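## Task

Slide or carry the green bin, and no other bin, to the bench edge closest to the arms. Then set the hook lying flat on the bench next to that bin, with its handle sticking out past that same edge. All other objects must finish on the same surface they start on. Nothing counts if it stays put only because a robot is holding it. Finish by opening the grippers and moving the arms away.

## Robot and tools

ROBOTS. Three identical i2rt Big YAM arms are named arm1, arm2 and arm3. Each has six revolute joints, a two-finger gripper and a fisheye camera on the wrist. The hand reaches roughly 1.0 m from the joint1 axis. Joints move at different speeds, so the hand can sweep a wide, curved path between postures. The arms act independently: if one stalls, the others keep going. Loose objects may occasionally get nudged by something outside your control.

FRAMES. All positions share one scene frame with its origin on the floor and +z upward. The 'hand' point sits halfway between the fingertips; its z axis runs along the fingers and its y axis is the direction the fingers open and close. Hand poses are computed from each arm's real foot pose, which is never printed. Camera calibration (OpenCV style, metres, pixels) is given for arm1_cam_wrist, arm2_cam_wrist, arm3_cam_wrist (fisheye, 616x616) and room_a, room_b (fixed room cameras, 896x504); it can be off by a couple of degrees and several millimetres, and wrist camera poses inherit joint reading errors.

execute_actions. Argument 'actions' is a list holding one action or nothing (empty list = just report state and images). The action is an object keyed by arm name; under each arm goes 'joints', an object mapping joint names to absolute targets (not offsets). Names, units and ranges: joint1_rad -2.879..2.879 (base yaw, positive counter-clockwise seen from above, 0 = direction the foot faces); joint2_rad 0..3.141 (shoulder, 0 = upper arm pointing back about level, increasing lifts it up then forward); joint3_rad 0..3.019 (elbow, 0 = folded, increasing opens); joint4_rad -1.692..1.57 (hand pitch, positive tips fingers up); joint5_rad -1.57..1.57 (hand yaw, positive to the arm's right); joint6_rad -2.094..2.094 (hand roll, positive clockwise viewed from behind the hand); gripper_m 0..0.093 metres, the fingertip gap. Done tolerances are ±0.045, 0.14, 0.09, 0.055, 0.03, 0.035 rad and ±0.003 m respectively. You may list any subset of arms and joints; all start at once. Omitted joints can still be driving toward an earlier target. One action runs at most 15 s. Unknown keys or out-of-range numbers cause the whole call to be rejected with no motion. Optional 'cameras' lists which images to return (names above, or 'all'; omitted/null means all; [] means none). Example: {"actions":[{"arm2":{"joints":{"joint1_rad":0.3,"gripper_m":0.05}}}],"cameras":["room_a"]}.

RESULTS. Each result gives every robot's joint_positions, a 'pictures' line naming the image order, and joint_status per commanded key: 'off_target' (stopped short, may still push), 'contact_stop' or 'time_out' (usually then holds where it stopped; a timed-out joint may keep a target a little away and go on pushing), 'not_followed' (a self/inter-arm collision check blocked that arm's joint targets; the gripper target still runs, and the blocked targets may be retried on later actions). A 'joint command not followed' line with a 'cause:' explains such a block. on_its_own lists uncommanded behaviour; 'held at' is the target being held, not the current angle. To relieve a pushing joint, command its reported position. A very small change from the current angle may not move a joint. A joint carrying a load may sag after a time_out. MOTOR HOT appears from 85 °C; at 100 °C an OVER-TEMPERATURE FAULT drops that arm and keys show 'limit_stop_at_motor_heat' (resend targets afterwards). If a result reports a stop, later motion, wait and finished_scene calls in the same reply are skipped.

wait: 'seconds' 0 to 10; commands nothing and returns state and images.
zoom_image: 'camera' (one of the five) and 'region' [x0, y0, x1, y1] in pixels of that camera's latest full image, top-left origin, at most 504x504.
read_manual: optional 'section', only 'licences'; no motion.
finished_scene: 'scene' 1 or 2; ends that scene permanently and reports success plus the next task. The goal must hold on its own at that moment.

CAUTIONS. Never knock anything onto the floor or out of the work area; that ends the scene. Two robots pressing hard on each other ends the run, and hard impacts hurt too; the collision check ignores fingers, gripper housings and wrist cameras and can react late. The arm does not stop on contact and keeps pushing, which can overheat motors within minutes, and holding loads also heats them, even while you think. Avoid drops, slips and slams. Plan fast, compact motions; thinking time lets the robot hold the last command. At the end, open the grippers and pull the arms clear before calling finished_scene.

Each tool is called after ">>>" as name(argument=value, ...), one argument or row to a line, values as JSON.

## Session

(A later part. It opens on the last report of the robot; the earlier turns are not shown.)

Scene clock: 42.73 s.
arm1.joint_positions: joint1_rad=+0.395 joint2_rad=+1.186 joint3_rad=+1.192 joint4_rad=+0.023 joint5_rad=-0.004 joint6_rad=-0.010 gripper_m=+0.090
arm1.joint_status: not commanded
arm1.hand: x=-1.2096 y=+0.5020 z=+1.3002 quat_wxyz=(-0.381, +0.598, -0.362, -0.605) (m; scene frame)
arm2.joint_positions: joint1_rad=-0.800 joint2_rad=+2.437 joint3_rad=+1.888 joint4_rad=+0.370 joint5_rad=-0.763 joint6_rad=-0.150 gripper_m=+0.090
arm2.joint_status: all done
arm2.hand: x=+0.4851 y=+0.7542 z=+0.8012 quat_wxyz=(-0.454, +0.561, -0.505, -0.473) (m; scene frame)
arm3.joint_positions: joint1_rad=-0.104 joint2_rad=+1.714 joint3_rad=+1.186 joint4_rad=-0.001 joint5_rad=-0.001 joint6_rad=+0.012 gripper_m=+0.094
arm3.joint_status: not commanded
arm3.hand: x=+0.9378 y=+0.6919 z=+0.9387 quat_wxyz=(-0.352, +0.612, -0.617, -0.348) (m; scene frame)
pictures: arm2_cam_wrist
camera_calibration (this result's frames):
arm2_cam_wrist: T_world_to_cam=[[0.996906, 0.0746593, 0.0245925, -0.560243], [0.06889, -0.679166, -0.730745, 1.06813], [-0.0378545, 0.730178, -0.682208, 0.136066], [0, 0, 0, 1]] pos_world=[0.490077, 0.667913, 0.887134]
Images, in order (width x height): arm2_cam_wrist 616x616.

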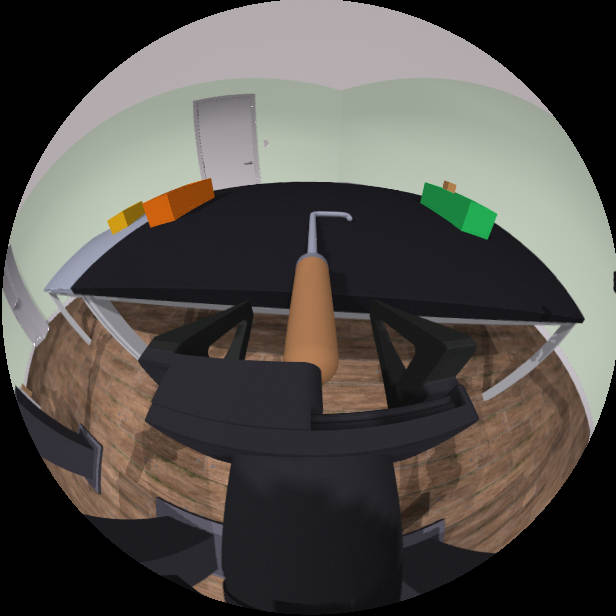

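>>> execute_actions(
  actions=[
    {"arm2":{"joints":{"joint2_rad":2.2}},"arm3":{"joints":{"joint1_rad":0.1,"joint2_rad":2.0,"joint3_rad":1.81,"joint4_rad":0.75,"joint5_rad":0.563,"joint6_rad":0}}},
  ],
  cameras=[],
)

>>> execute_actions(
  actions=[
    {"arm2":{"joints":{"joint1_rad":0.3,"joint2_rad":1.0,"joint3_rad":1.0,"joint4_rad":0,"joint5_rad":0,"joint6_rad":0}},"arm3":{"joints":{"joint1_rad":0.25,"joint2_rad":2.25}}},
  ],
  cameras=[],
)

>>> execute_actions(
  actions=[
    {"arm3":{"joints":{"joint1_rad":0.548,"joint2_rad":2.44}}},
  ],
  cameras=["arm3_cam_wrist","room_a"],
)

Scene clock: 44.87 s.
arm1.joint_positions: joint1_rad=+0.395 joint2_rad=+1.186 joint3_rad=+1.192 joint4_rad=+0.023 joint5_rad=-0.004 joint6_rad=-0.010 gripper_m=+0.090
arm1.joint_status: not commanded
arm1.hand: x=-1.2096 y=+0.5020 z=+1.3002 quat_wxyz=(-0.381, +0.598, -0.362, -0.605) (m; scene frame)
arm2.joint_positions: joint1_rad=-0.800 joint2_rad=+2.193 joint3_rad=+1.889 joint4_rad=+0.362 joint5_rad=-0.763 joint6_rad=-0.150 gripper_m=+0.090
arm2.joint_status: all done
arm2.hand: x=+0.4737 y=+0.7447 z=+1.0083 quat_wxyz=(-0.540, +0.553, -0.423, -0.474) (m; scene frame)
arm3.joint_positions: joint1_rad=+0.100 joint2_rad=+1.985 joint3_rad=+1.776 joint4_rad=+0.737 joint5_rad=+0.560 joint6_rad=+0.010 gripper_m=+0.094
arm3.joint_status: all done
arm3.hand: x=+0.8621 y=+0.8108 z=+1.2392 quat_wxyz=(-0.634, +0.222, -0.488, -0.558) (m; scene frame)
pictures: none
No camera images: the call's "cameras" was empty. Leave "cameras" out to get every camera's image.

Scene clock: 46.60 s.
arm1.joint_positions: joint1_rad=+0.395 joint2_rad=+1.186 joint3_rad=+1.192 joint4_rad=+0.023 joint5_rad=-0.004 joint6_rad=-0.010 gripper_m=+0.090
arm1.joint_status: not commanded
arm1.hand: x=-1.2096 y=+0.5020 z=+1.3002 quat_wxyz=(-0.381, +0.598, -0.362, -0.605) (m; scene frame)
arm2.joint_positions: joint1_rad=+0.298 joint2_rad=+0.992 joint3_rad=+1.001 joint4_rad=+0.012 joint5_rad=-0.003 joint6_rad=-0.016 gripper_m=+0.090
arm2.joint_status: all done
arm2.hand: x=-0.1844 y=+0.4704 z=+1.2031 quat_wxyz=(-0.397, +0.591, -0.381, -0.589) (m; scene frame)
arm3.joint_positions: joint1_rad=+0.249 joint2_rad=+2.263 joint3_rad=+1.787 joint4_rad=+0.742 joint5_rad=+0.562 joint6_rad=+0.010 gripper_m=+0.094
arm3.joint_status: all done
arm3.hand: x=+0.7238 y=+0.8535 z=+1.0173 quat_wxyz=(-0.575, +0.354, -0.516, -0.527) (m; scene frame)
pictures: none
No camera images: the call's "cameras" was empty. Leave "cameras" out to get every camera's image.

Scene clock: 48.43 s.
arm1.joint_positions: joint1_rad=+0.395 joint2_rad=+1.186 joint3_rad=+1.192 joint4_rad=+0.023 joint5_rad=-0.004 joint6_rad=-0.010 gripper_m=+0.090
arm1.joint_status: not commanded
arm1.hand: x=-1.2096 y=+0.5020 z=+1.3002 quat_wxyz=(-0.381, +0.598, -0.362, -0.605) (m; scene frame)
arm2.joint_positions: joint1_rad=+0.298 joint2_rad=+0.992 joint3_rad=+1.001 joint4_rad=+0.012 joint5_rad=-0.003 joint6_rad=-0.016 gripper_m=+0.090
arm2.joint_status: not commanded
arm2.hand: x=-0.1844 y=+0.4704 z=+1.2031 quat_wxyz=(-0.397, +0.591, -0.381, -0.589) (m; scene frame)
arm3.joint_positions: joint1_rad=+0.541 joint2_rad=+2.458 joint3_rad=+1.787 joint4_rad=+0.742 joint5_rad=+0.561 joint6_rad=+0.009 gripper_m=+0.094
arm3.joint_status: all done
arm3.hand: x=+0.4850 y=+0.7636 z=+0.8487 quat_wxyz=(-0.483, +0.497, -0.476, -0.541) (m; scene frame)
pictures: arm3_cam_wrist, room_a
camera_calibration (this result's frames):
arm3_cam_wrist: T_world_to_cam=[[0.994003, 0.10154, -0.0405913, -0.520068], [0.0199984, -0.53373, -0.845418, 1.12317], [-0.107509, 0.839536, -0.53256, -0.0117014], [0, 0, 0, 1]] pos_world=[0.49323, 0.662102, 0.922208]
Images, in order (width x height): arm3_cam_wrist 616x616, room_a 896x504.

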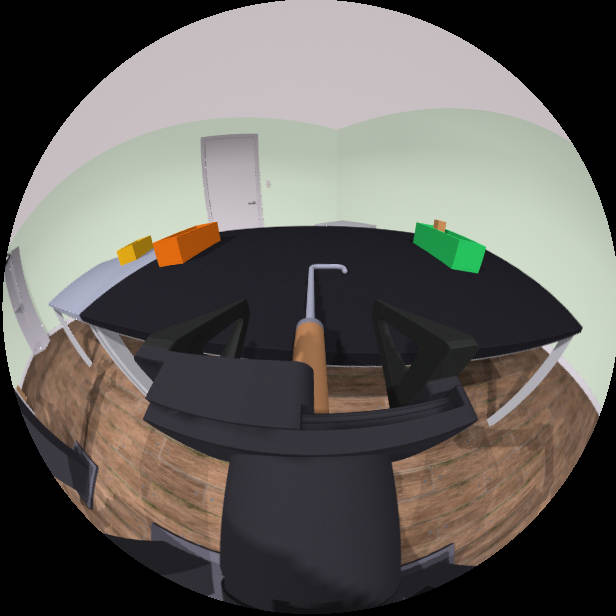

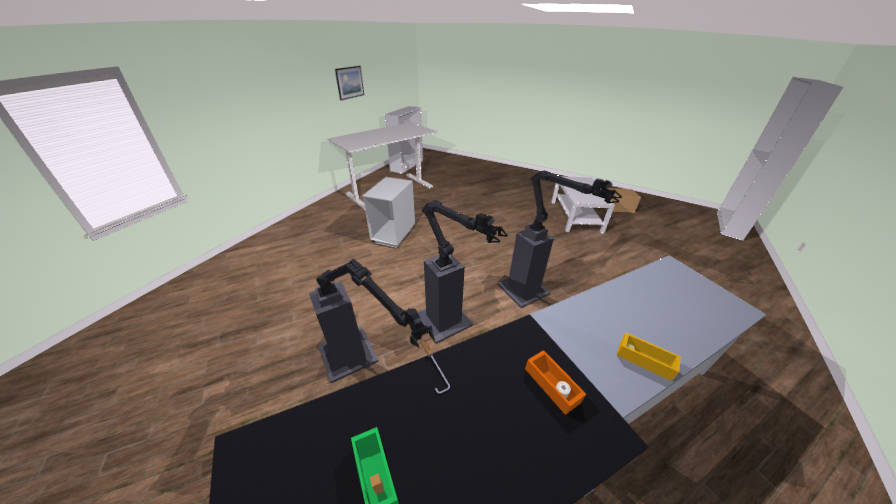

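>>> zoom_image(
  camera="arm3_cam_wrist",
  region=[240, 290, 380, 430],
)

>>> zoom_image(
  camera="room_a",
  region=[380, 290, 480, 400],
)

Region (240, 290, 380, 430) of arm3_cam_wrist's 616x616 image, scaled by 3.600, with more detail than that image has.

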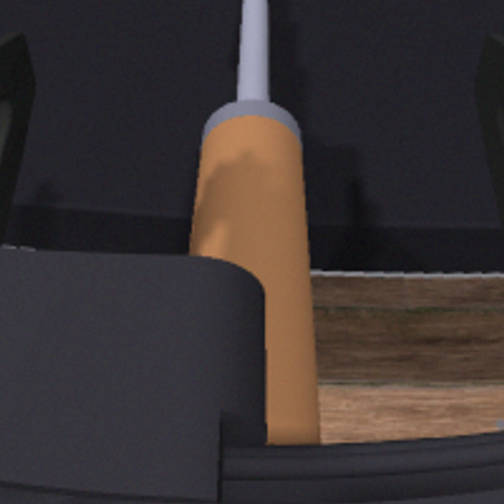

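Region (380, 290, 480, 400) of room_a's 896x504 image, scaled by 4.582, with more detail than that image has; it fills the left 458 columns of this view, and the rest is white.

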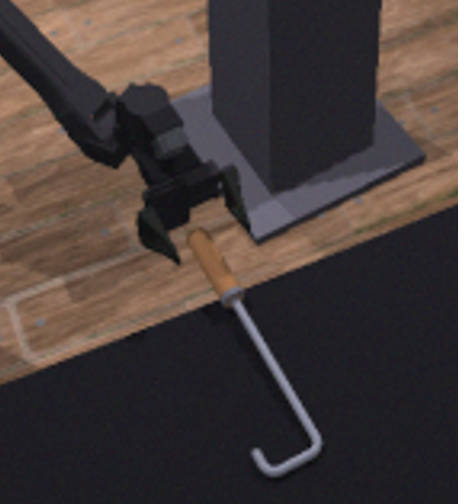

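>>> execute_actions(
  actions=[
    {"arm3":{"joints":{"joint1_rad":0.562,"joint3_rad":1.765,"joint2_rad":2.49}}},
  ],
  cameras=["arm3_cam_wrist"],
)

Scene clock: 49.73 s.
arm1.joint_positions: joint1_rad=+0.395 joint2_rad=+1.186 joint3_rad=+1.192 joint4_rad=+0.023 joint5_rad=-0.004 joint6_rad=-0.010 gripper_m=+0.090
arm1.joint_status: not commanded
arm1.hand: x=-1.2096 y=+0.5020 z=+1.3002 quat_wxyz=(-0.381, +0.598, -0.362, -0.605) (m; scene frame)
arm2.joint_positions: joint1_rad=+0.298 joint2_rad=+0.992 joint3_rad=+1.001 joint4_rad=+0.012 joint5_rad=-0.003 joint6_rad=-0.016 gripper_m=+0.090
arm2.joint_status: not commanded
arm2.hand: x=-0.1844 y=+0.4704 z=+1.2031 quat_wxyz=(-0.397, +0.591, -0.381, -0.589) (m; scene frame)
arm3.joint_positions: joint1_rad=+0.555 joint2_rad=+2.469 joint3_rad=+1.768 joint4_rad=+0.742 joint5_rad=+0.561 joint6_rad=+0.009 gripper_m=+0.094
arm3.joint_status: all done
arm3.hand: x=+0.4779 y=+0.7533 z=+0.8292 quat_wxyz=(-0.477, +0.511, -0.475, -0.534) (m; scene frame)
pictures: arm3_cam_wrist
camera_calibration (this result's frames):
arm3_cam_wrist: T_world_to_cam=[[0.993138, 0.114232, -0.0250521, -0.534769], [0.0427299, -0.553855, -0.831516, 1.09412], [-0.108861, 0.82474, -0.554935, 0.0162024], [0, 0, 0, 1]] pos_world=[0.486112, 0.653707, 0.905371]
Images, in order (width x height): arm3_cam_wrist 616x616.

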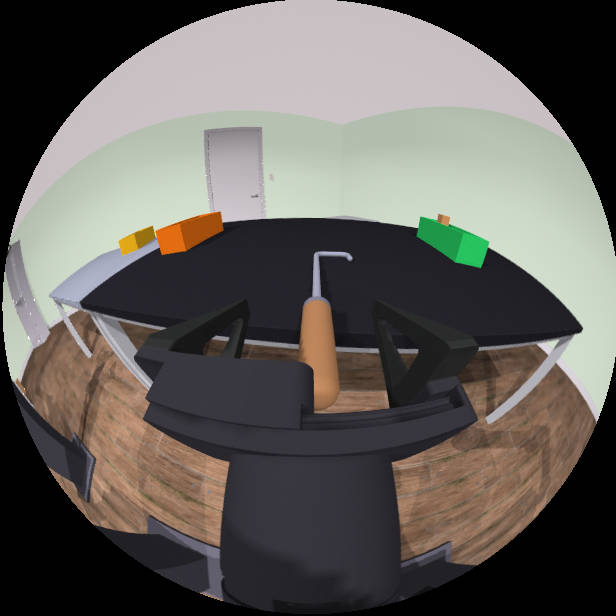

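>>> execute_actions(
  actions=[
    {"arm3":{"joints":{"joint2_rad":2.527}}},
  ],
  cameras=["arm3_cam_wrist"],
)

Scene clock: 50.63 s.
arm1.joint_positions: joint1_rad=+0.395 joint2_rad=+1.186 joint3_rad=+1.192 joint4_rad=+0.023 joint5_rad=-0.004 joint6_rad=-0.010 gripper_m=+0.090
arm1.joint_status: not commanded
arm1.hand: x=-1.2096 y=+0.5020 z=+1.3002 quat_wxyz=(-0.381, +0.598, -0.362, -0.605) (m; scene frame)
arm2.joint_positions: joint1_rad=+0.298 joint2_rad=+0.992 joint3_rad=+1.001 joint4_rad=+0.012 joint5_rad=-0.003 joint6_rad=-0.016 gripper_m=+0.090
arm2.joint_status: not commanded
arm2.hand: x=-0.1844 y=+0.4704 z=+1.2031 quat_wxyz=(-0.397, +0.591, -0.381, -0.589) (m; scene frame)
arm3.joint_positions: joint1_rad=+0.555 joint2_rad=+2.513 joint3_rad=+1.768 joint4_rad=+0.742 joint5_rad=+0.561 joint6_rad=+0.009 gripper_m=+0.094
arm3.joint_status: all done
arm3.hand: x=+0.4803 y=+0.7504 z=+0.7917 quat_wxyz=(-0.475, +0.526, -0.478, -0.519) (m; scene frame)
pictures: arm3_cam_wrist
camera_calibration (this result's frames):
arm3_cam_wrist: T_world_to_cam=[[0.993531, 0.113541, -0.00230629, -0.555467], [0.0647105, -0.582697, -0.810109, 1.05539], [-0.0933247, 0.804719, -0.586275, 0.0304004], [0, 0, 0, 1]] pos_world=[0.486416, 0.653577, 0.871522]
Images, in order (width x height): arm3_cam_wrist 616x616.

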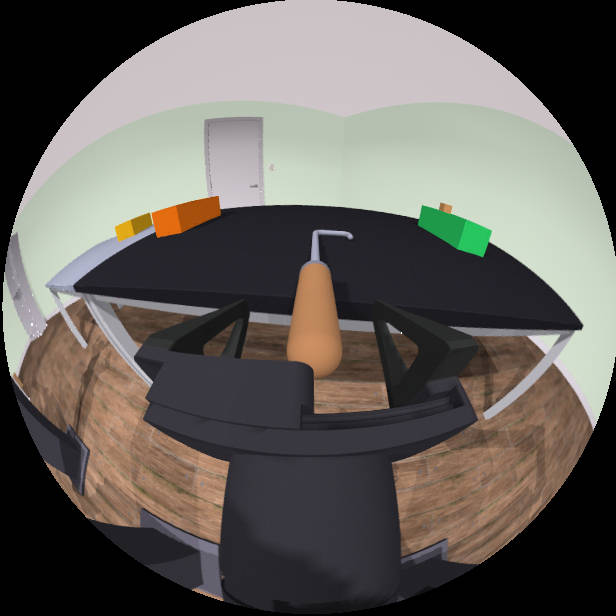

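>>> execute_actions(
  actions=[
    {"arm3":{"joints":{"gripper_m":0}}},
  ],
  cameras=[],
)

>>> execute_actions(
  actions=[
    {"arm3":{"joints":{"joint2_rad":2.44,"joint6_rad":0.5}}},
  ],
  cameras=["arm3_cam_wrist","room_a"],
)

Scene clock: 51.50 s.
arm1.joint_positions: joint1_rad=+0.395 joint2_rad=+1.186 joint3_rad=+1.192 joint4_rad=+0.023 joint5_rad=-0.004 joint6_rad=-0.010 gripper_m=+0.090
arm1.joint_status: not commanded
arm1.hand: x=-1.2096 y=+0.5020 z=+1.3002 quat_wxyz=(-0.381, +0.598, -0.362, -0.605) (m; scene frame)
arm2.joint_positions: joint1_rad=+0.298 joint2_rad=+0.992 joint3_rad=+1.001 joint4_rad=+0.012 joint5_rad=-0.003 joint6_rad=-0.016 gripper_m=+0.090
arm2.joint_status: not commanded
arm2.hand: x=-0.1844 y=+0.4704 z=+1.2031 quat_wxyz=(-0.397, +0.591, -0.381, -0.589) (m; scene frame)
arm3.joint_positions: joint1_rad=+0.555 joint2_rad=+2.513 joint3_rad=+1.768 joint4_rad=+0.742 joint5_rad=+0.564 joint6_rad=+0.009 gripper_m=+0.029
arm3.joint_status: gripper_m off_target (ended at +0.029, target +0.000)
arm3.hand: x=+0.4808 y=+0.7505 z=+0.7917 quat_wxyz=(-0.475, +0.526, -0.479, -0.518) (m; scene frame)
pictures: none
No camera images: the call's "cameras" was empty. Leave "cameras" out to get every camera's image.

Scene clock: 53.00 s.
arm1.joint_positions: joint1_rad=+0.395 joint2_rad=+1.186 joint3_rad=+1.192 joint4_rad=+0.023 joint5_rad=-0.004 joint6_rad=-0.010 gripper_m=+0.090
arm1.joint_status: not commanded
arm1.hand: x=-1.2096 y=+0.5020 z=+1.3002 quat_wxyz=(-0.381, +0.598, -0.362, -0.605) (m; scene frame)
arm2.joint_positions: joint1_rad=+0.298 joint2_rad=+0.992 joint3_rad=+1.001 joint4_rad=+0.012 joint5_rad=-0.003 joint6_rad=-0.016 gripper_m=+0.090
arm2.joint_status: not commanded
arm2.hand: x=-0.1844 y=+0.4704 z=+1.2031 quat_wxyz=(-0.397, +0.591, -0.381, -0.589) (m; scene frame)
arm3.joint_positions: joint1_rad=+0.555 joint2_rad=+2.480 joint3_rad=+1.758 joint4_rad=+0.742 joint5_rad=+0.566 joint6_rad=+0.472 gripper_m=+0.029
arm3.joint_status: all done
arm3.hand: x=+0.4807 y=+0.7509 z=+0.8150 quat_wxyz=(-0.344, +0.394, -0.584, -0.621) (m; scene frame)
pictures: arm3_cam_wrist, room_a
camera_calibration (this result's frames):
arm3_cam_wrist: T_world_to_cam=[[0.882187, 0.102852, -0.45953, -0.121689], [-0.313312, -0.600309, -0.735843, 1.20892], [-0.351543, 0.793127, -0.49736, 0.104101], [0, 0, 0, 1]] pos_world=[0.522718, 0.655677, 0.885433]
Images, in order (width x height): arm3_cam_wrist 616x616, room_a 896x504.

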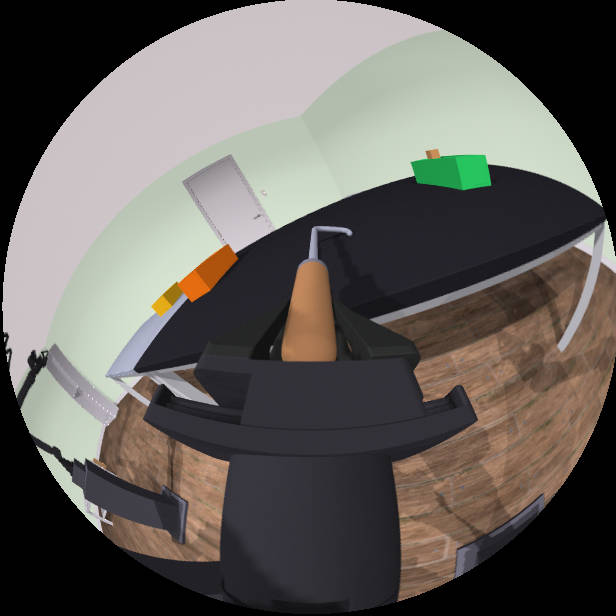

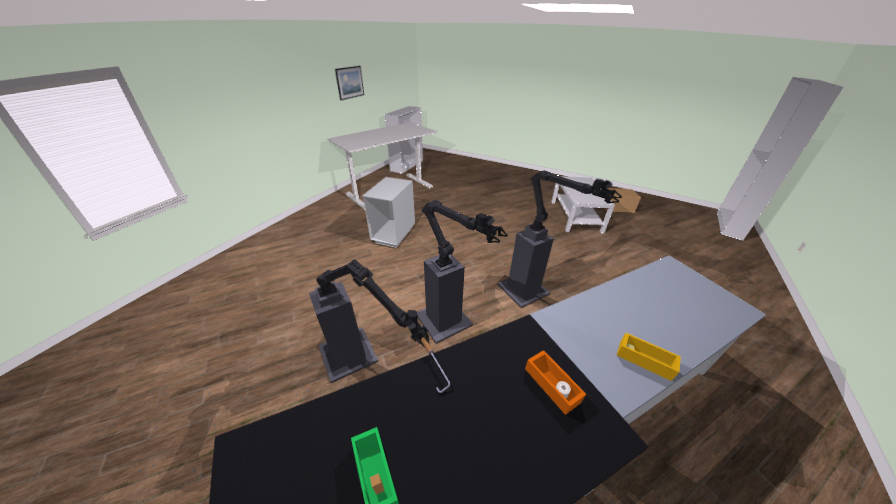

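Works well. Continue.

>>> execute_actions(
  actions=[
    {"arm3":{"joints":{"joint2_rad":2.40,"joint6_rad":1.05}}},
  ],
  cameras=[],
)

>>> execute_actions(
  actions=[
    {"arm3":{"joints":{"joint2_rad":2.38,"joint6_rad":1.59}}},
  ],
  cameras=["arm3_cam_wrist","room_a"],
)

Scene clock: 54.63 s.
arm1.joint_positions: joint1_rad=+0.395 joint2_rad=+1.186 joint3_rad=+1.192 joint4_rad=+0.023 joint5_rad=-0.004 joint6_rad=-0.010 gripper_m=+0.090
arm1.joint_status: not commanded
arm1.hand: x=-1.2096 y=+0.5020 z=+1.3002 quat_wxyz=(-0.381, +0.598, -0.362, -0.605) (m; scene frame)
arm2.joint_positions: joint1_rad=+0.298 joint2_rad=+0.992 joint3_rad=+1.001 joint4_rad=+0.012 joint5_rad=-0.003 joint6_rad=-0.016 gripper_m=+0.090
arm2.joint_status: not commanded
arm2.hand: x=-0.1844 y=+0.4704 z=+1.2031 quat_wxyz=(-0.397, +0.591, -0.381, -0.589) (m; scene frame)
arm3.joint_positions: joint1_rad=+0.555 joint2_rad=+2.445 joint3_rad=+1.754 joint4_rad=+0.742 joint5_rad=+0.566 joint6_rad=+1.029 gripper_m=+0.029
arm3.joint_status: all done
arm3.hand: x=+0.4798 y=+0.7517 z=+0.8424 quat_wxyz=(-0.156, +0.210, -0.662, -0.702) (m; scene frame)
pictures: none
No camera images: the call's "cameras" was empty. Leave "cameras" out to get every camera's image.

Scene clock: 56.20 s.
arm1.joint_positions: joint1_rad=+0.395 joint2_rad=+1.186 joint3_rad=+1.192 joint4_rad=+0.023 joint5_rad=-0.004 joint6_rad=-0.010 gripper_m=+0.090
arm1.joint_status: not commanded
arm1.hand: x=-1.2096 y=+0.5020 z=+1.3002 quat_wxyz=(-0.381, +0.598, -0.362, -0.605) (m; scene frame)
arm2.joint_positions: joint1_rad=+0.298 joint2_rad=+0.992 joint3_rad=+1.001 joint4_rad=+0.012 joint5_rad=-0.003 joint6_rad=-0.016 gripper_m=+0.090
arm2.joint_status: not commanded
arm2.hand: x=-0.1844 y=+0.4704 z=+1.2031 quat_wxyz=(-0.397, +0.591, -0.381, -0.589) (m; scene frame)
arm3.joint_positions: joint1_rad=+0.555 joint2_rad=+2.435 joint3_rad=+1.754 joint4_rad=+0.742 joint5_rad=+0.566 joint6_rad=+1.576 gripper_m=+0.029
arm3.joint_status: all done
arm3.hand: x=+0.4794 y=+0.7521 z=+0.8511 quat_wxyz=(+0.041, +0.021, -0.691, -0.721) (m; scene frame)
pictures: arm3_cam_wrist, room_a
camera_calibration (this result's frames):
arm3_cam_wrist: T_world_to_cam=[[-0.0376272, 0.0611315, -0.99742, 0.82608], [-0.762875, -0.646455, -0.0108419, 0.869005], [-0.64545, 0.760499, 0.07096, -0.197636], [0, 0, 0, 1]] pos_world=[0.566461, 0.661576, 0.847395]
Images, in order (width x height): arm3_cam_wrist 616x616, room_a 896x504.

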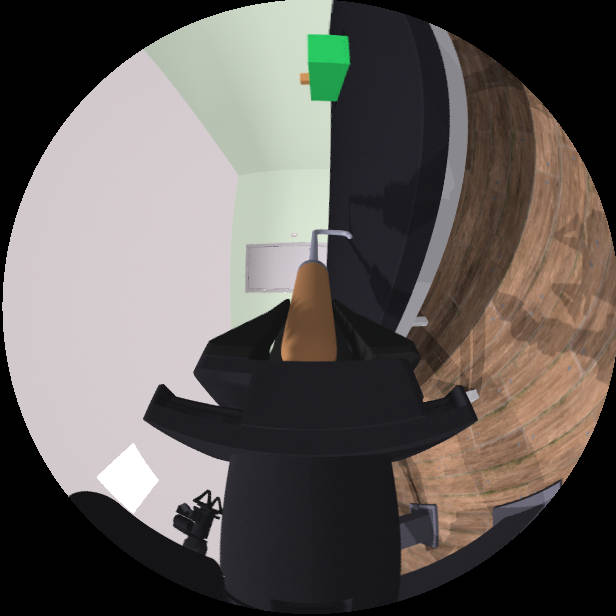

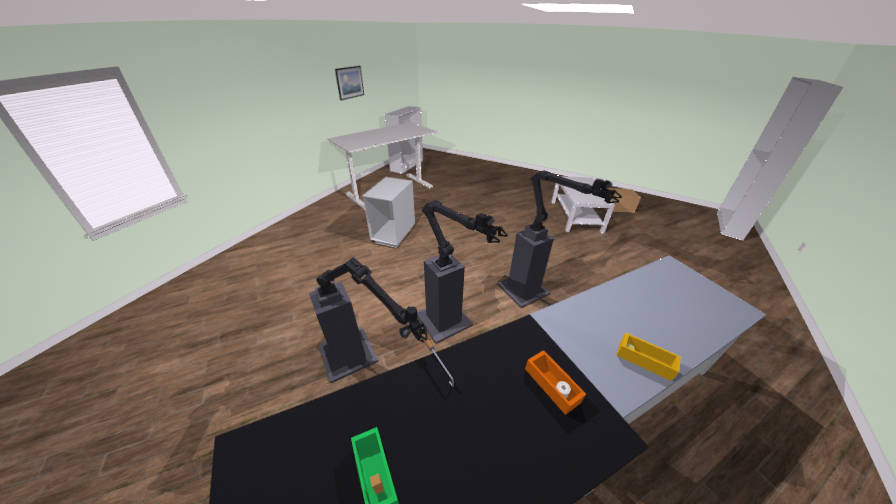

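>>> execute_actions(
  actions=[
    {"arm3":{"joints":{"joint1_rad":0.3,"joint2_rad":2.1,"joint3_rad":1.70,"joint4_rad":0.67,"joint5_rad":0.0}}},
  ],
  cameras=["arm3_cam_wrist"],
)

>>> execute_actions(
  actions=[
    {"arm3":{"joints":{"joint1_rad":-0.075,"joint2_rad":2.16}}},
  ],
  cameras=["arm3_cam_wrist","room_a","arm2_cam_wrist"],
)

Scene clock: 58.50 s.
arm1.joint_positions: joint1_rad=+0.395 joint2_rad=+1.186 joint3_rad=+1.192 joint4_rad=+0.023 joint5_rad=-0.004 joint6_rad=-0.010 gripper_m=+0.090
arm1.joint_status: not commanded
arm1.hand: x=-1.2096 y=+0.5020 z=+1.3002 quat_wxyz=(-0.381, +0.598, -0.362, -0.605) (m; scene frame)
arm2.joint_positions: joint1_rad=+0.298 joint2_rad=+0.992 joint3_rad=+1.001 joint4_rad=+0.012 joint5_rad=-0.003 joint6_rad=-0.016 gripper_m=+0.090
arm2.joint_status: not commanded
arm2.hand: x=-0.1844 y=+0.4704 z=+1.2031 quat_wxyz=(-0.397, +0.591, -0.381, -0.589) (m; scene frame)
arm3.joint_positions: joint1_rad=+0.306 joint2_rad=+2.124 joint3_rad=+1.668 joint4_rad=+0.645 joint5_rad=-0.002 joint6_rad=+1.578 gripper_m=+0.029
arm3.joint_status: all done
arm3.hand: x=+0.5931 y=+0.8007 z=+1.0500 quat_wxyz=(+0.155, +0.130, -0.628, -0.752) (m; scene frame)
pictures: arm3_cam_wrist
camera_calibration (this result's frames):
arm3_cam_wrist: T_world_to_cam=[[-0.0824627, 0.180427, -0.980126, 0.938659], [-0.525507, -0.843509, -0.111064, 1.11149], [-0.846783, 0.505904, 0.164374, 0.0498639], [0, 0, 0, 1]] pos_world=[0.703726, 0.742968, 1.03525]
Images, in order (width x height): arm3_cam_wrist 616x616.

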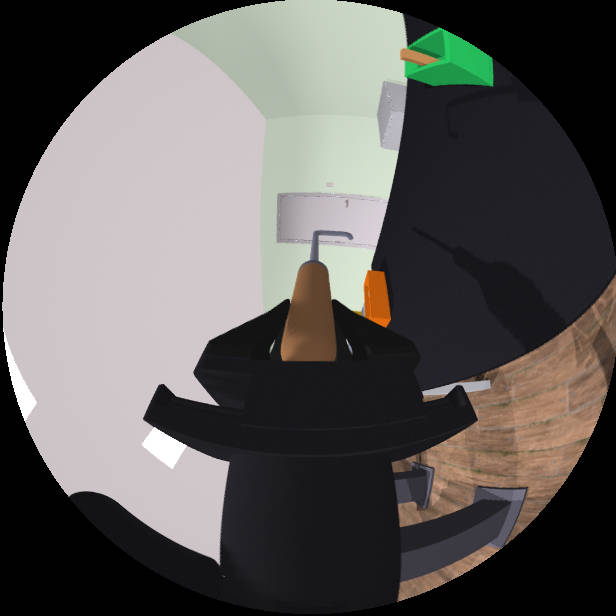

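Scene clock: 60.57 s.
arm1.joint_positions: joint1_rad=+0.395 joint2_rad=+1.186 joint3_rad=+1.192 joint4_rad=+0.023 joint5_rad=-0.004 joint6_rad=-0.010 gripper_m=+0.090
arm1.joint_status: not commanded
arm1.hand: x=-1.2096 y=+0.5020 z=+1.3002 quat_wxyz=(-0.381, +0.598, -0.362, -0.605) (m; scene frame)
arm2.joint_positions: joint1_rad=+0.298 joint2_rad=+0.992 joint3_rad=+1.001 joint4_rad=+0.012 joint5_rad=-0.003 joint6_rad=-0.016 gripper_m=+0.090
arm2.joint_status: not commanded
arm2.hand: x=-0.1844 y=+0.4704 z=+1.2031 quat_wxyz=(-0.397, +0.591, -0.381, -0.589) (m; scene frame)
arm3.joint_positions: joint1_rad=-0.076 joint2_rad=+2.201 joint3_rad=+1.668 joint4_rad=+0.645 joint5_rad=+0.000 joint6_rad=+1.581 gripper_m=+0.029
arm3.joint_status: all done
arm3.hand: x=+0.9141 y=+0.8798 z=+0.9872 quat_wxyz=(+0.008, +0.008, -0.669, -0.743) (m; scene frame)
pictures: arm2_cam_wrist, arm3_cam_wrist, room_a
camera_calibration (this result's frames):
arm2_cam_wrist: T_world_to_cam=[[0.919846, 0.392101, 0.0118401, -0.0297105], [0.231004, -0.517034, -0.824205, 1.2812], [-0.31705, 0.760876, -0.566168, 0.386589], [0, 0, 0, 1]] pos_world=[-0.146065, 0.379927, 1.2752]
arm3_cam_wrist: T_world_to_cam=[[-0.00731, 0.125109, -0.992116, 0.881156], [-0.803087, -0.591886, -0.0687215, 1.33054], [-0.595817, 0.796253, 0.1048, -0.134097], [0, 0, 0, 1]] pos_world=[0.99508, 0.784061, 0.979699]
Images, in order (width x height): arm2_cam_wrist 616x616, arm3_cam_wrist 616x616, room_a 896x504.

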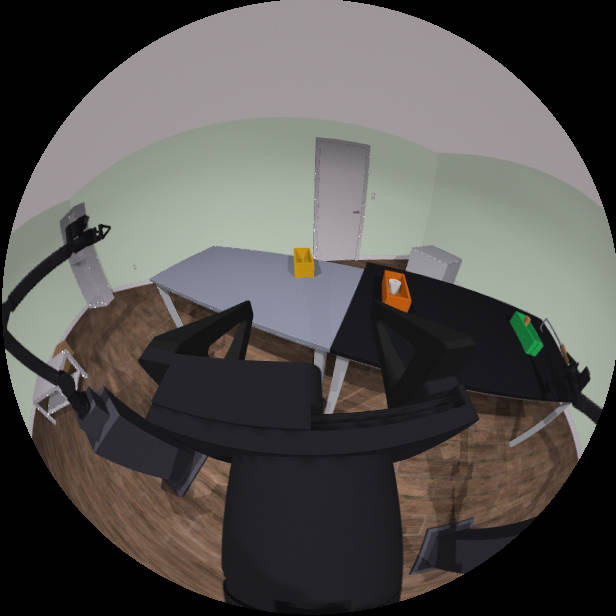

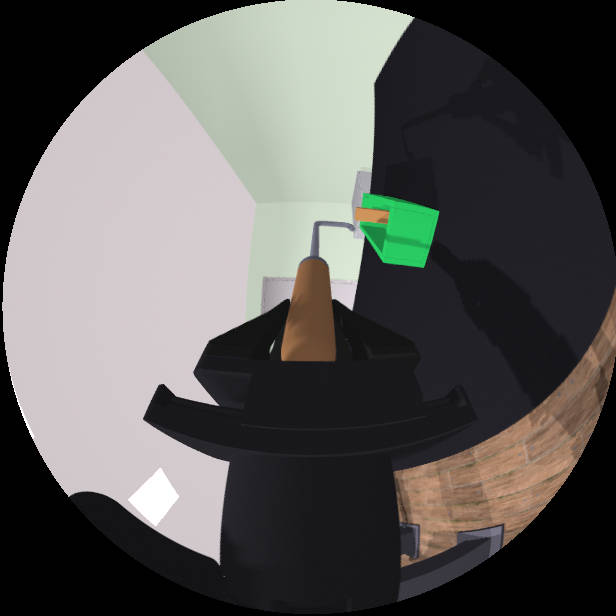

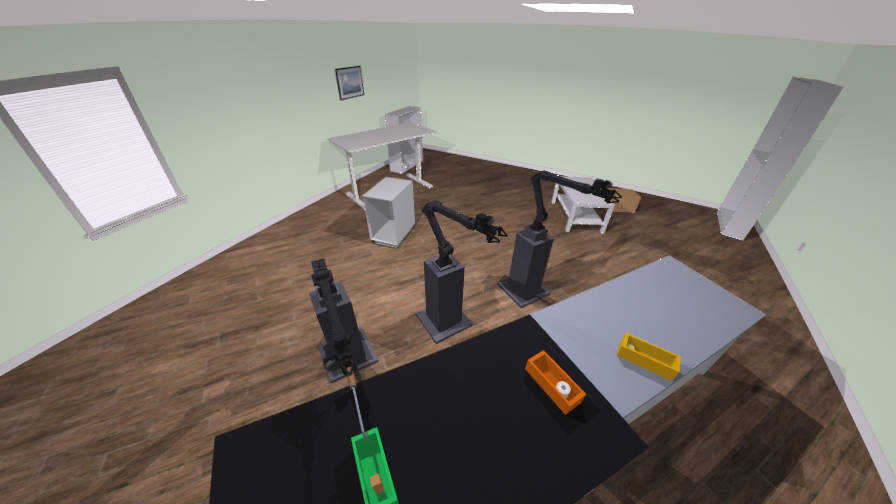

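>>> execute_actions(
  actions=[
    {"arm3":{"joints":{"joint3_rad":1.82,"joint4_rad":0.6,"joint2_rad":2.22}}},
  ],
  cameras=[],
)

>>> execute_actions(
  actions=[
    {"arm3":{"joints":{"joint2_rad":2.31}}},
  ],
  cameras=["arm3_cam_wrist","room_a"],
)

>>> zoom_image(
  camera="room_a",
  region=[300, 360, 440, 504],
)

>>> zoom_image(
  camera="arm3_cam_wrist",
  region=[280, 170, 440, 300],
)

Scene clock: 62.67 s.
arm1.joint_positions: joint1_rad=+0.395 joint2_rad=+1.186 joint3_rad=+1.192 joint4_rad=+0.023 joint5_rad=-0.004 joint6_rad=-0.010 gripper_m=+0.090
arm1.joint_status: not commanded
arm1.hand: x=-1.2096 y=+0.5020 z=+1.3002 quat_wxyz=(-0.381, +0.598, -0.362, -0.605) (m; scene frame)
arm2.joint_positions: joint1_rad=+0.298 joint2_rad=+0.992 joint3_rad=+1.001 joint4_rad=+0.012 joint5_rad=-0.003 joint6_rad=-0.016 gripper_m=+0.090
arm2.joint_status: not commanded
arm2.hand: x=-0.1844 y=+0.4704 z=+1.2031 quat_wxyz=(-0.397, +0.591, -0.381, -0.589) (m; scene frame)
arm3.joint_positions: joint1_rad=-0.076 joint2_rad=+2.246 joint3_rad=+1.730 joint4_rad=+0.582 joint5_rad=+0.000 joint6_rad=+1.581 gripper_m=+0.029
arm3.joint_status: joint3_rad time_out (moved +0.062 of +0.152); the others done
arm3.on_its_own: joint3_rad reads +1.730 and still pushes toward +1.820 since a time_out
arm3.hand: x=+0.9140 y=+0.8955 z=+0.9691 quat_wxyz=(+0.008, +0.008, -0.686, -0.727) (m; scene frame)
pictures: none
No camera images: the call's "cameras" was empty. Leave "cameras" out to get every camera's image.

not run: a stop came earlier in this reply.

Region (300, 360, 440, 504) of room_a's 896x504 image, scaled by 3.500, with more detail than that image has; it fills the left 490 columns of this view, and the rest is white.

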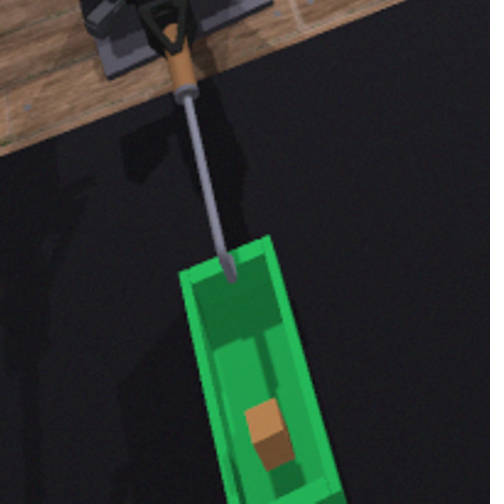

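Region (280, 170, 440, 300) of arm3_cam_wrist's 616x616 image, scaled by 3.150, with more detail than that image has; it fills the top 410 rows of this view, and the rest is white.

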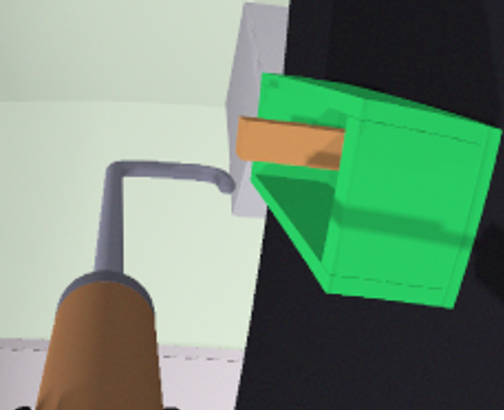

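>>> execute_actions(
  actions=[
    {"arm3":{"joints":{"joint2_rad":2.27,"joint3_rad":1.80}}},
  ],
  cameras=["arm3_cam_wrist","room_a"],
)

>>> zoom_image(
  camera="room_a",
  region=[300, 360, 440, 504],
)

>>> zoom_image(
  camera="arm3_cam_wrist",
  region=[280, 170, 440, 300],
)

Scene clock: 63.67 s.
arm1.joint_positions: joint1_rad=+0.395 joint2_rad=+1.186 joint3_rad=+1.192 joint4_rad=+0.023 joint5_rad=-0.004 joint6_rad=-0.010 gripper_m=+0.090
arm1.joint_status: not commanded
arm1.hand: x=-1.2096 y=+0.5020 z=+1.3002 quat_wxyz=(-0.381, +0.598, -0.362, -0.605) (m; scene frame)
arm2.joint_positions: joint1_rad=+0.298 joint2_rad=+0.992 joint3_rad=+1.001 joint4_rad=+0.012 joint5_rad=-0.003 joint6_rad=-0.016 gripper_m=+0.090
arm2.joint_status: not commanded
arm2.hand: x=-0.1844 y=+0.4704 z=+1.2031 quat_wxyz=(-0.397, +0.591, -0.381, -0.589) (m; scene frame)
arm3.joint_positions: joint1_rad=-0.076 joint2_rad=+2.303 joint3_rad=+1.730 joint4_rad=+0.580 joint5_rad=+0.000 joint6_rad=+1.581 gripper_m=+0.029
arm3.joint_status: all done
arm3.hand: x=+0.9145 y=+0.8984 z=+0.9188 quat_wxyz=(+0.008, +0.008, -0.707, -0.707) (m; scene frame)
pictures: arm3_cam_wrist, room_a
camera_calibration (this result's frames):
arm3_cam_wrist: T_world_to_cam=[[-0.00522272, 0.0201839, -0.999783, 0.910364], [-0.803715, -0.594964, -0.00781278, 1.28447], [-0.594992, 0.803499, 0.0193294, -0.0702024], [0, 0, 0, 1]] pos_world=[0.995335, 0.802248, 0.921558]
Images, in order (width x height): arm3_cam_wrist 616x616, room_a 896x504.

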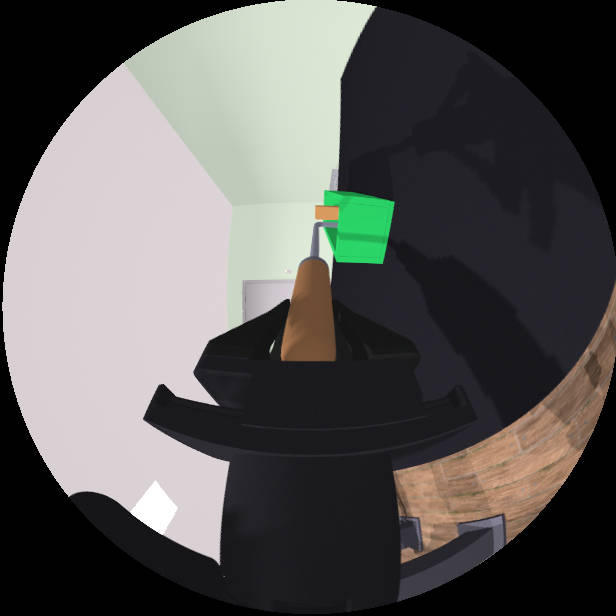

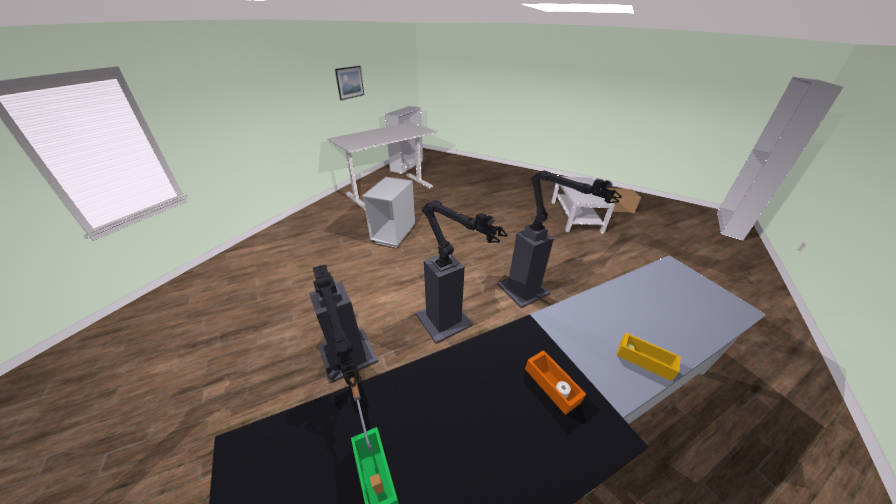

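Region (300, 360, 440, 504) of room_a's 896x504 image, scaled by 3.500, with more detail than that image has; it fills the left 490 columns of this view, and the rest is white.

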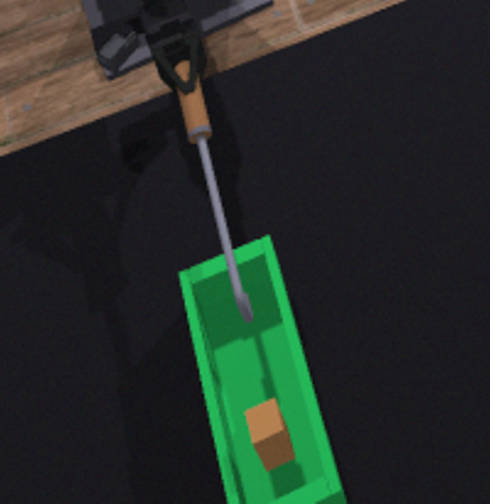

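Region (280, 170, 440, 300) of arm3_cam_wrist's 616x616 image, scaled by 3.150, with more detail than that image has; it fills the top 410 rows of this view, and the rest is white.

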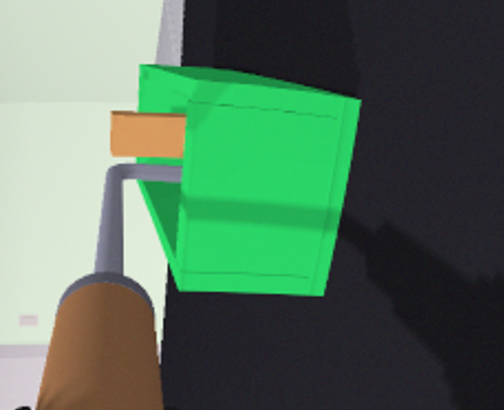

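>>> execute_actions(
  actions=[
    {"arm3":{"joints":{"joint2_rad":2.19,"joint3_rad":1.54,"joint4_rad":0.72}}},
  ],
  cameras=["arm3_cam_wrist","room_a"],
)

Scene clock: 65.00 s.
arm1.joint_positions: joint1_rad=+0.395 joint2_rad=+1.186 joint3_rad=+1.192 joint4_rad=+0.023 joint5_rad=-0.004 joint6_rad=-0.010 gripper_m=+0.090
arm1.joint_status: not commanded
arm1.hand: x=-1.2096 y=+0.5020 z=+1.3002 quat_wxyz=(-0.381, +0.598, -0.362, -0.605) (m; scene frame)
arm2.joint_positions: joint1_rad=+0.298 joint2_rad=+0.992 joint3_rad=+1.001 joint4_rad=+0.012 joint5_rad=-0.003 joint6_rad=-0.016 gripper_m=+0.090
arm2.joint_status: not commanded
arm2.hand: x=-0.1844 y=+0.4704 z=+1.2031 quat_wxyz=(-0.397, +0.591, -0.381, -0.589) (m; scene frame)
arm3.joint_positions: joint1_rad=-0.076 joint2_rad=+2.230 joint3_rad=+1.522 joint4_rad=+0.680 joint5_rad=+0.000 joint6_rad=+1.581 gripper_m=+0.029
arm3.joint_status: all done
arm3.hand: x=+0.9159 y=+0.8493 z=+0.8909 quat_wxyz=(+0.007, +0.008, -0.719, -0.694) (m; scene frame)
pictures: arm3_cam_wrist, room_a
camera_calibration (this result's frames):
arm3_cam_wrist: T_world_to_cam=[[-0.00444279, -0.0141337, -0.99989, 0.911985], [-0.80395, -0.594576, 0.0119767, 1.23845], [-0.59468, 0.803915, -0.00872123, -0.00500543], [0, 0, 0, 1]] pos_world=[0.996728, 0.753267, 0.897008]
Images, in order (width x height): arm3_cam_wrist 616x616, room_a 896x504.

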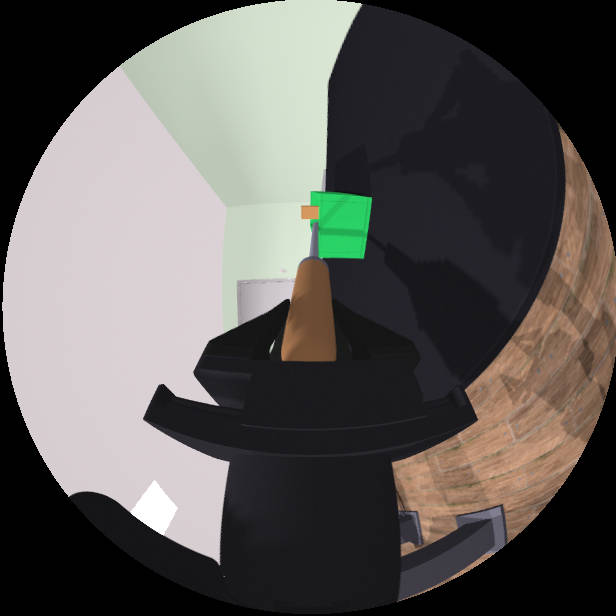

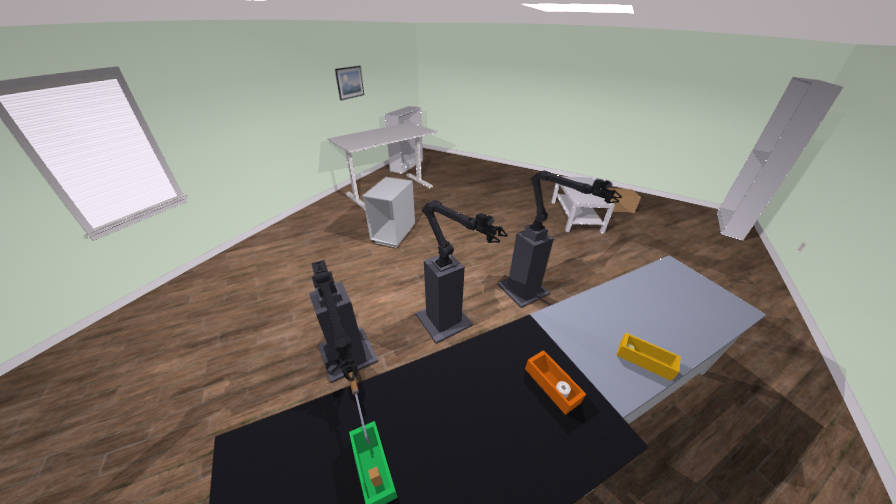

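>>> execute_actions(
  actions=[
    {"arm3":{"joints":{"joint2_rad":2.085,"joint3_rad":1.345,"joint4_rad":0.82}}},
  ],
  cameras=[],
)

>>> execute_actions(
  actions=[
    {"arm3":{"joints":{"joint2_rad":1.998,"joint3_rad":1.172,"joint4_rad":0.905}}},
  ],
  cameras=["arm3_cam_wrist","room_a"],
)

Scene clock: 66.10 s.
arm1.joint_positions: joint1_rad=+0.395 joint2_rad=+1.186 joint3_rad=+1.192 joint4_rad=+0.023 joint5_rad=-0.004 joint6_rad=-0.010 gripper_m=+0.090
arm1.joint_status: not commanded
arm1.hand: x=-1.2096 y=+0.5020 z=+1.3002 quat_wxyz=(-0.381, +0.598, -0.362, -0.605) (m; scene frame)
arm2.joint_positions: joint1_rad=+0.298 joint2_rad=+0.992 joint3_rad=+1.001 joint4_rad=+0.012 joint5_rad=-0.003 joint6_rad=-0.016 gripper_m=+0.090
arm2.joint_status: not commanded
arm2.hand: x=-0.1844 y=+0.4704 z=+1.2031 quat_wxyz=(-0.397, +0.591, -0.381, -0.589) (m; scene frame)
arm3.joint_positions: joint1_rad=-0.076 joint2_rad=+2.135 joint3_rad=+1.333 joint4_rad=+0.771 joint5_rad=+0.000 joint6_rad=+1.581 gripper_m=+0.029
arm3.joint_status: all done
arm3.hand: x=+0.9170 y=+0.7991 z=+0.8906 quat_wxyz=(+0.007, +0.008, -0.720, -0.693) (m; scene frame)
pictures: none
No camera images: the call's "cameras" was empty. Leave "cameras" out to get every camera's image.

Scene clock: 66.93 s.
arm1.joint_positions: joint1_rad=+0.395 joint2_rad=+1.186 joint3_rad=+1.192 joint4_rad=+0.023 joint5_rad=-0.004 joint6_rad=-0.010 gripper_m=+0.090
arm1.joint_status: not commanded
arm1.hand: x=-1.2096 y=+0.5020 z=+1.3002 quat_wxyz=(-0.381, +0.598, -0.362, -0.605) (m; scene frame)
arm2.joint_positions: joint1_rad=+0.298 joint2_rad=+0.992 joint3_rad=+1.001 joint4_rad=+0.012 joint5_rad=-0.003 joint6_rad=-0.016 gripper_m=+0.090
arm2.joint_status: not commanded
arm2.hand: x=-0.1844 y=+0.4704 z=+1.2031 quat_wxyz=(-0.397, +0.591, -0.381, -0.589) (m; scene frame)
arm3.joint_positions: joint1_rad=-0.076 joint2_rad=+2.046 joint3_rad=+1.158 joint4_rad=+0.854 joint5_rad=+0.000 joint6_rad=+1.581 gripper_m=+0.029
arm3.joint_status: all done
arm3.hand: x=+0.9182 y=+0.7482 z=+0.8904 quat_wxyz=(+0.007, +0.008, -0.722, -0.692) (m; scene frame)
pictures: arm3_cam_wrist, room_a
camera_calibration (this result's frames):
arm3_cam_wrist: T_world_to_cam=[[-0.00430556, -0.0202341, -0.999786, 0.9144], [-0.803994, -0.594436, 0.0154928, 1.17703], [-0.594622, 0.803888, -0.0137087, 0.0819925], [0, 0, 0, 1]] pos_world=[0.999019, 0.65226, 0.897092]
Images, in order (width x height): arm3_cam_wrist 616x616, room_a 896x504.

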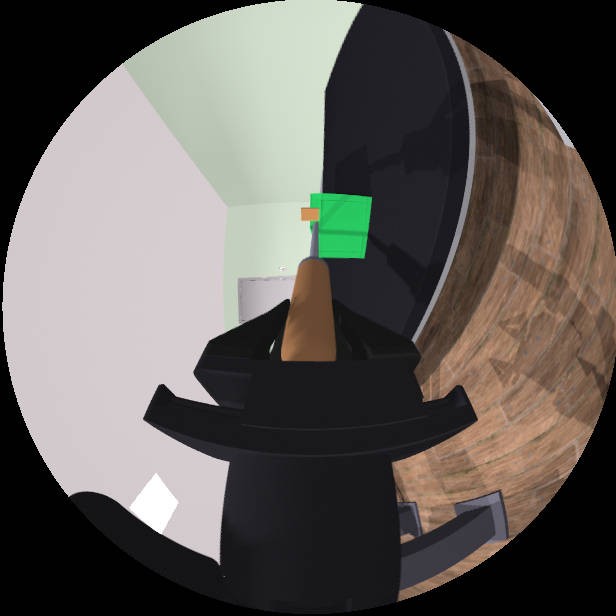

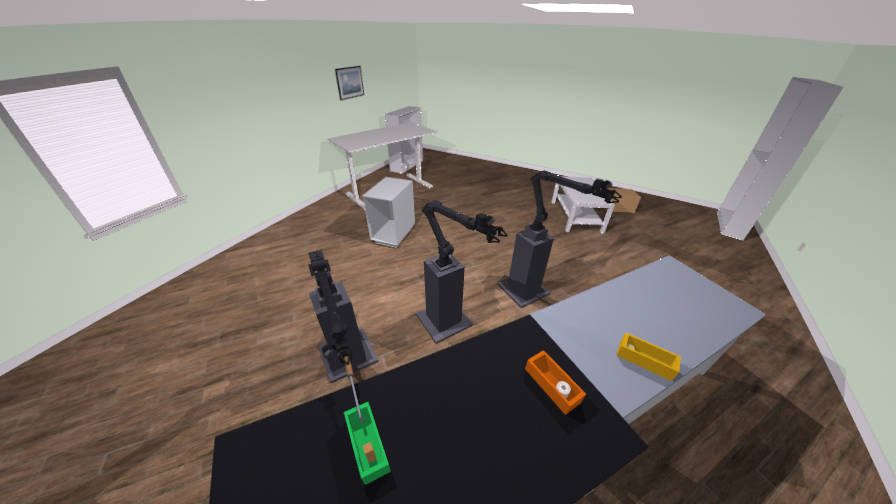

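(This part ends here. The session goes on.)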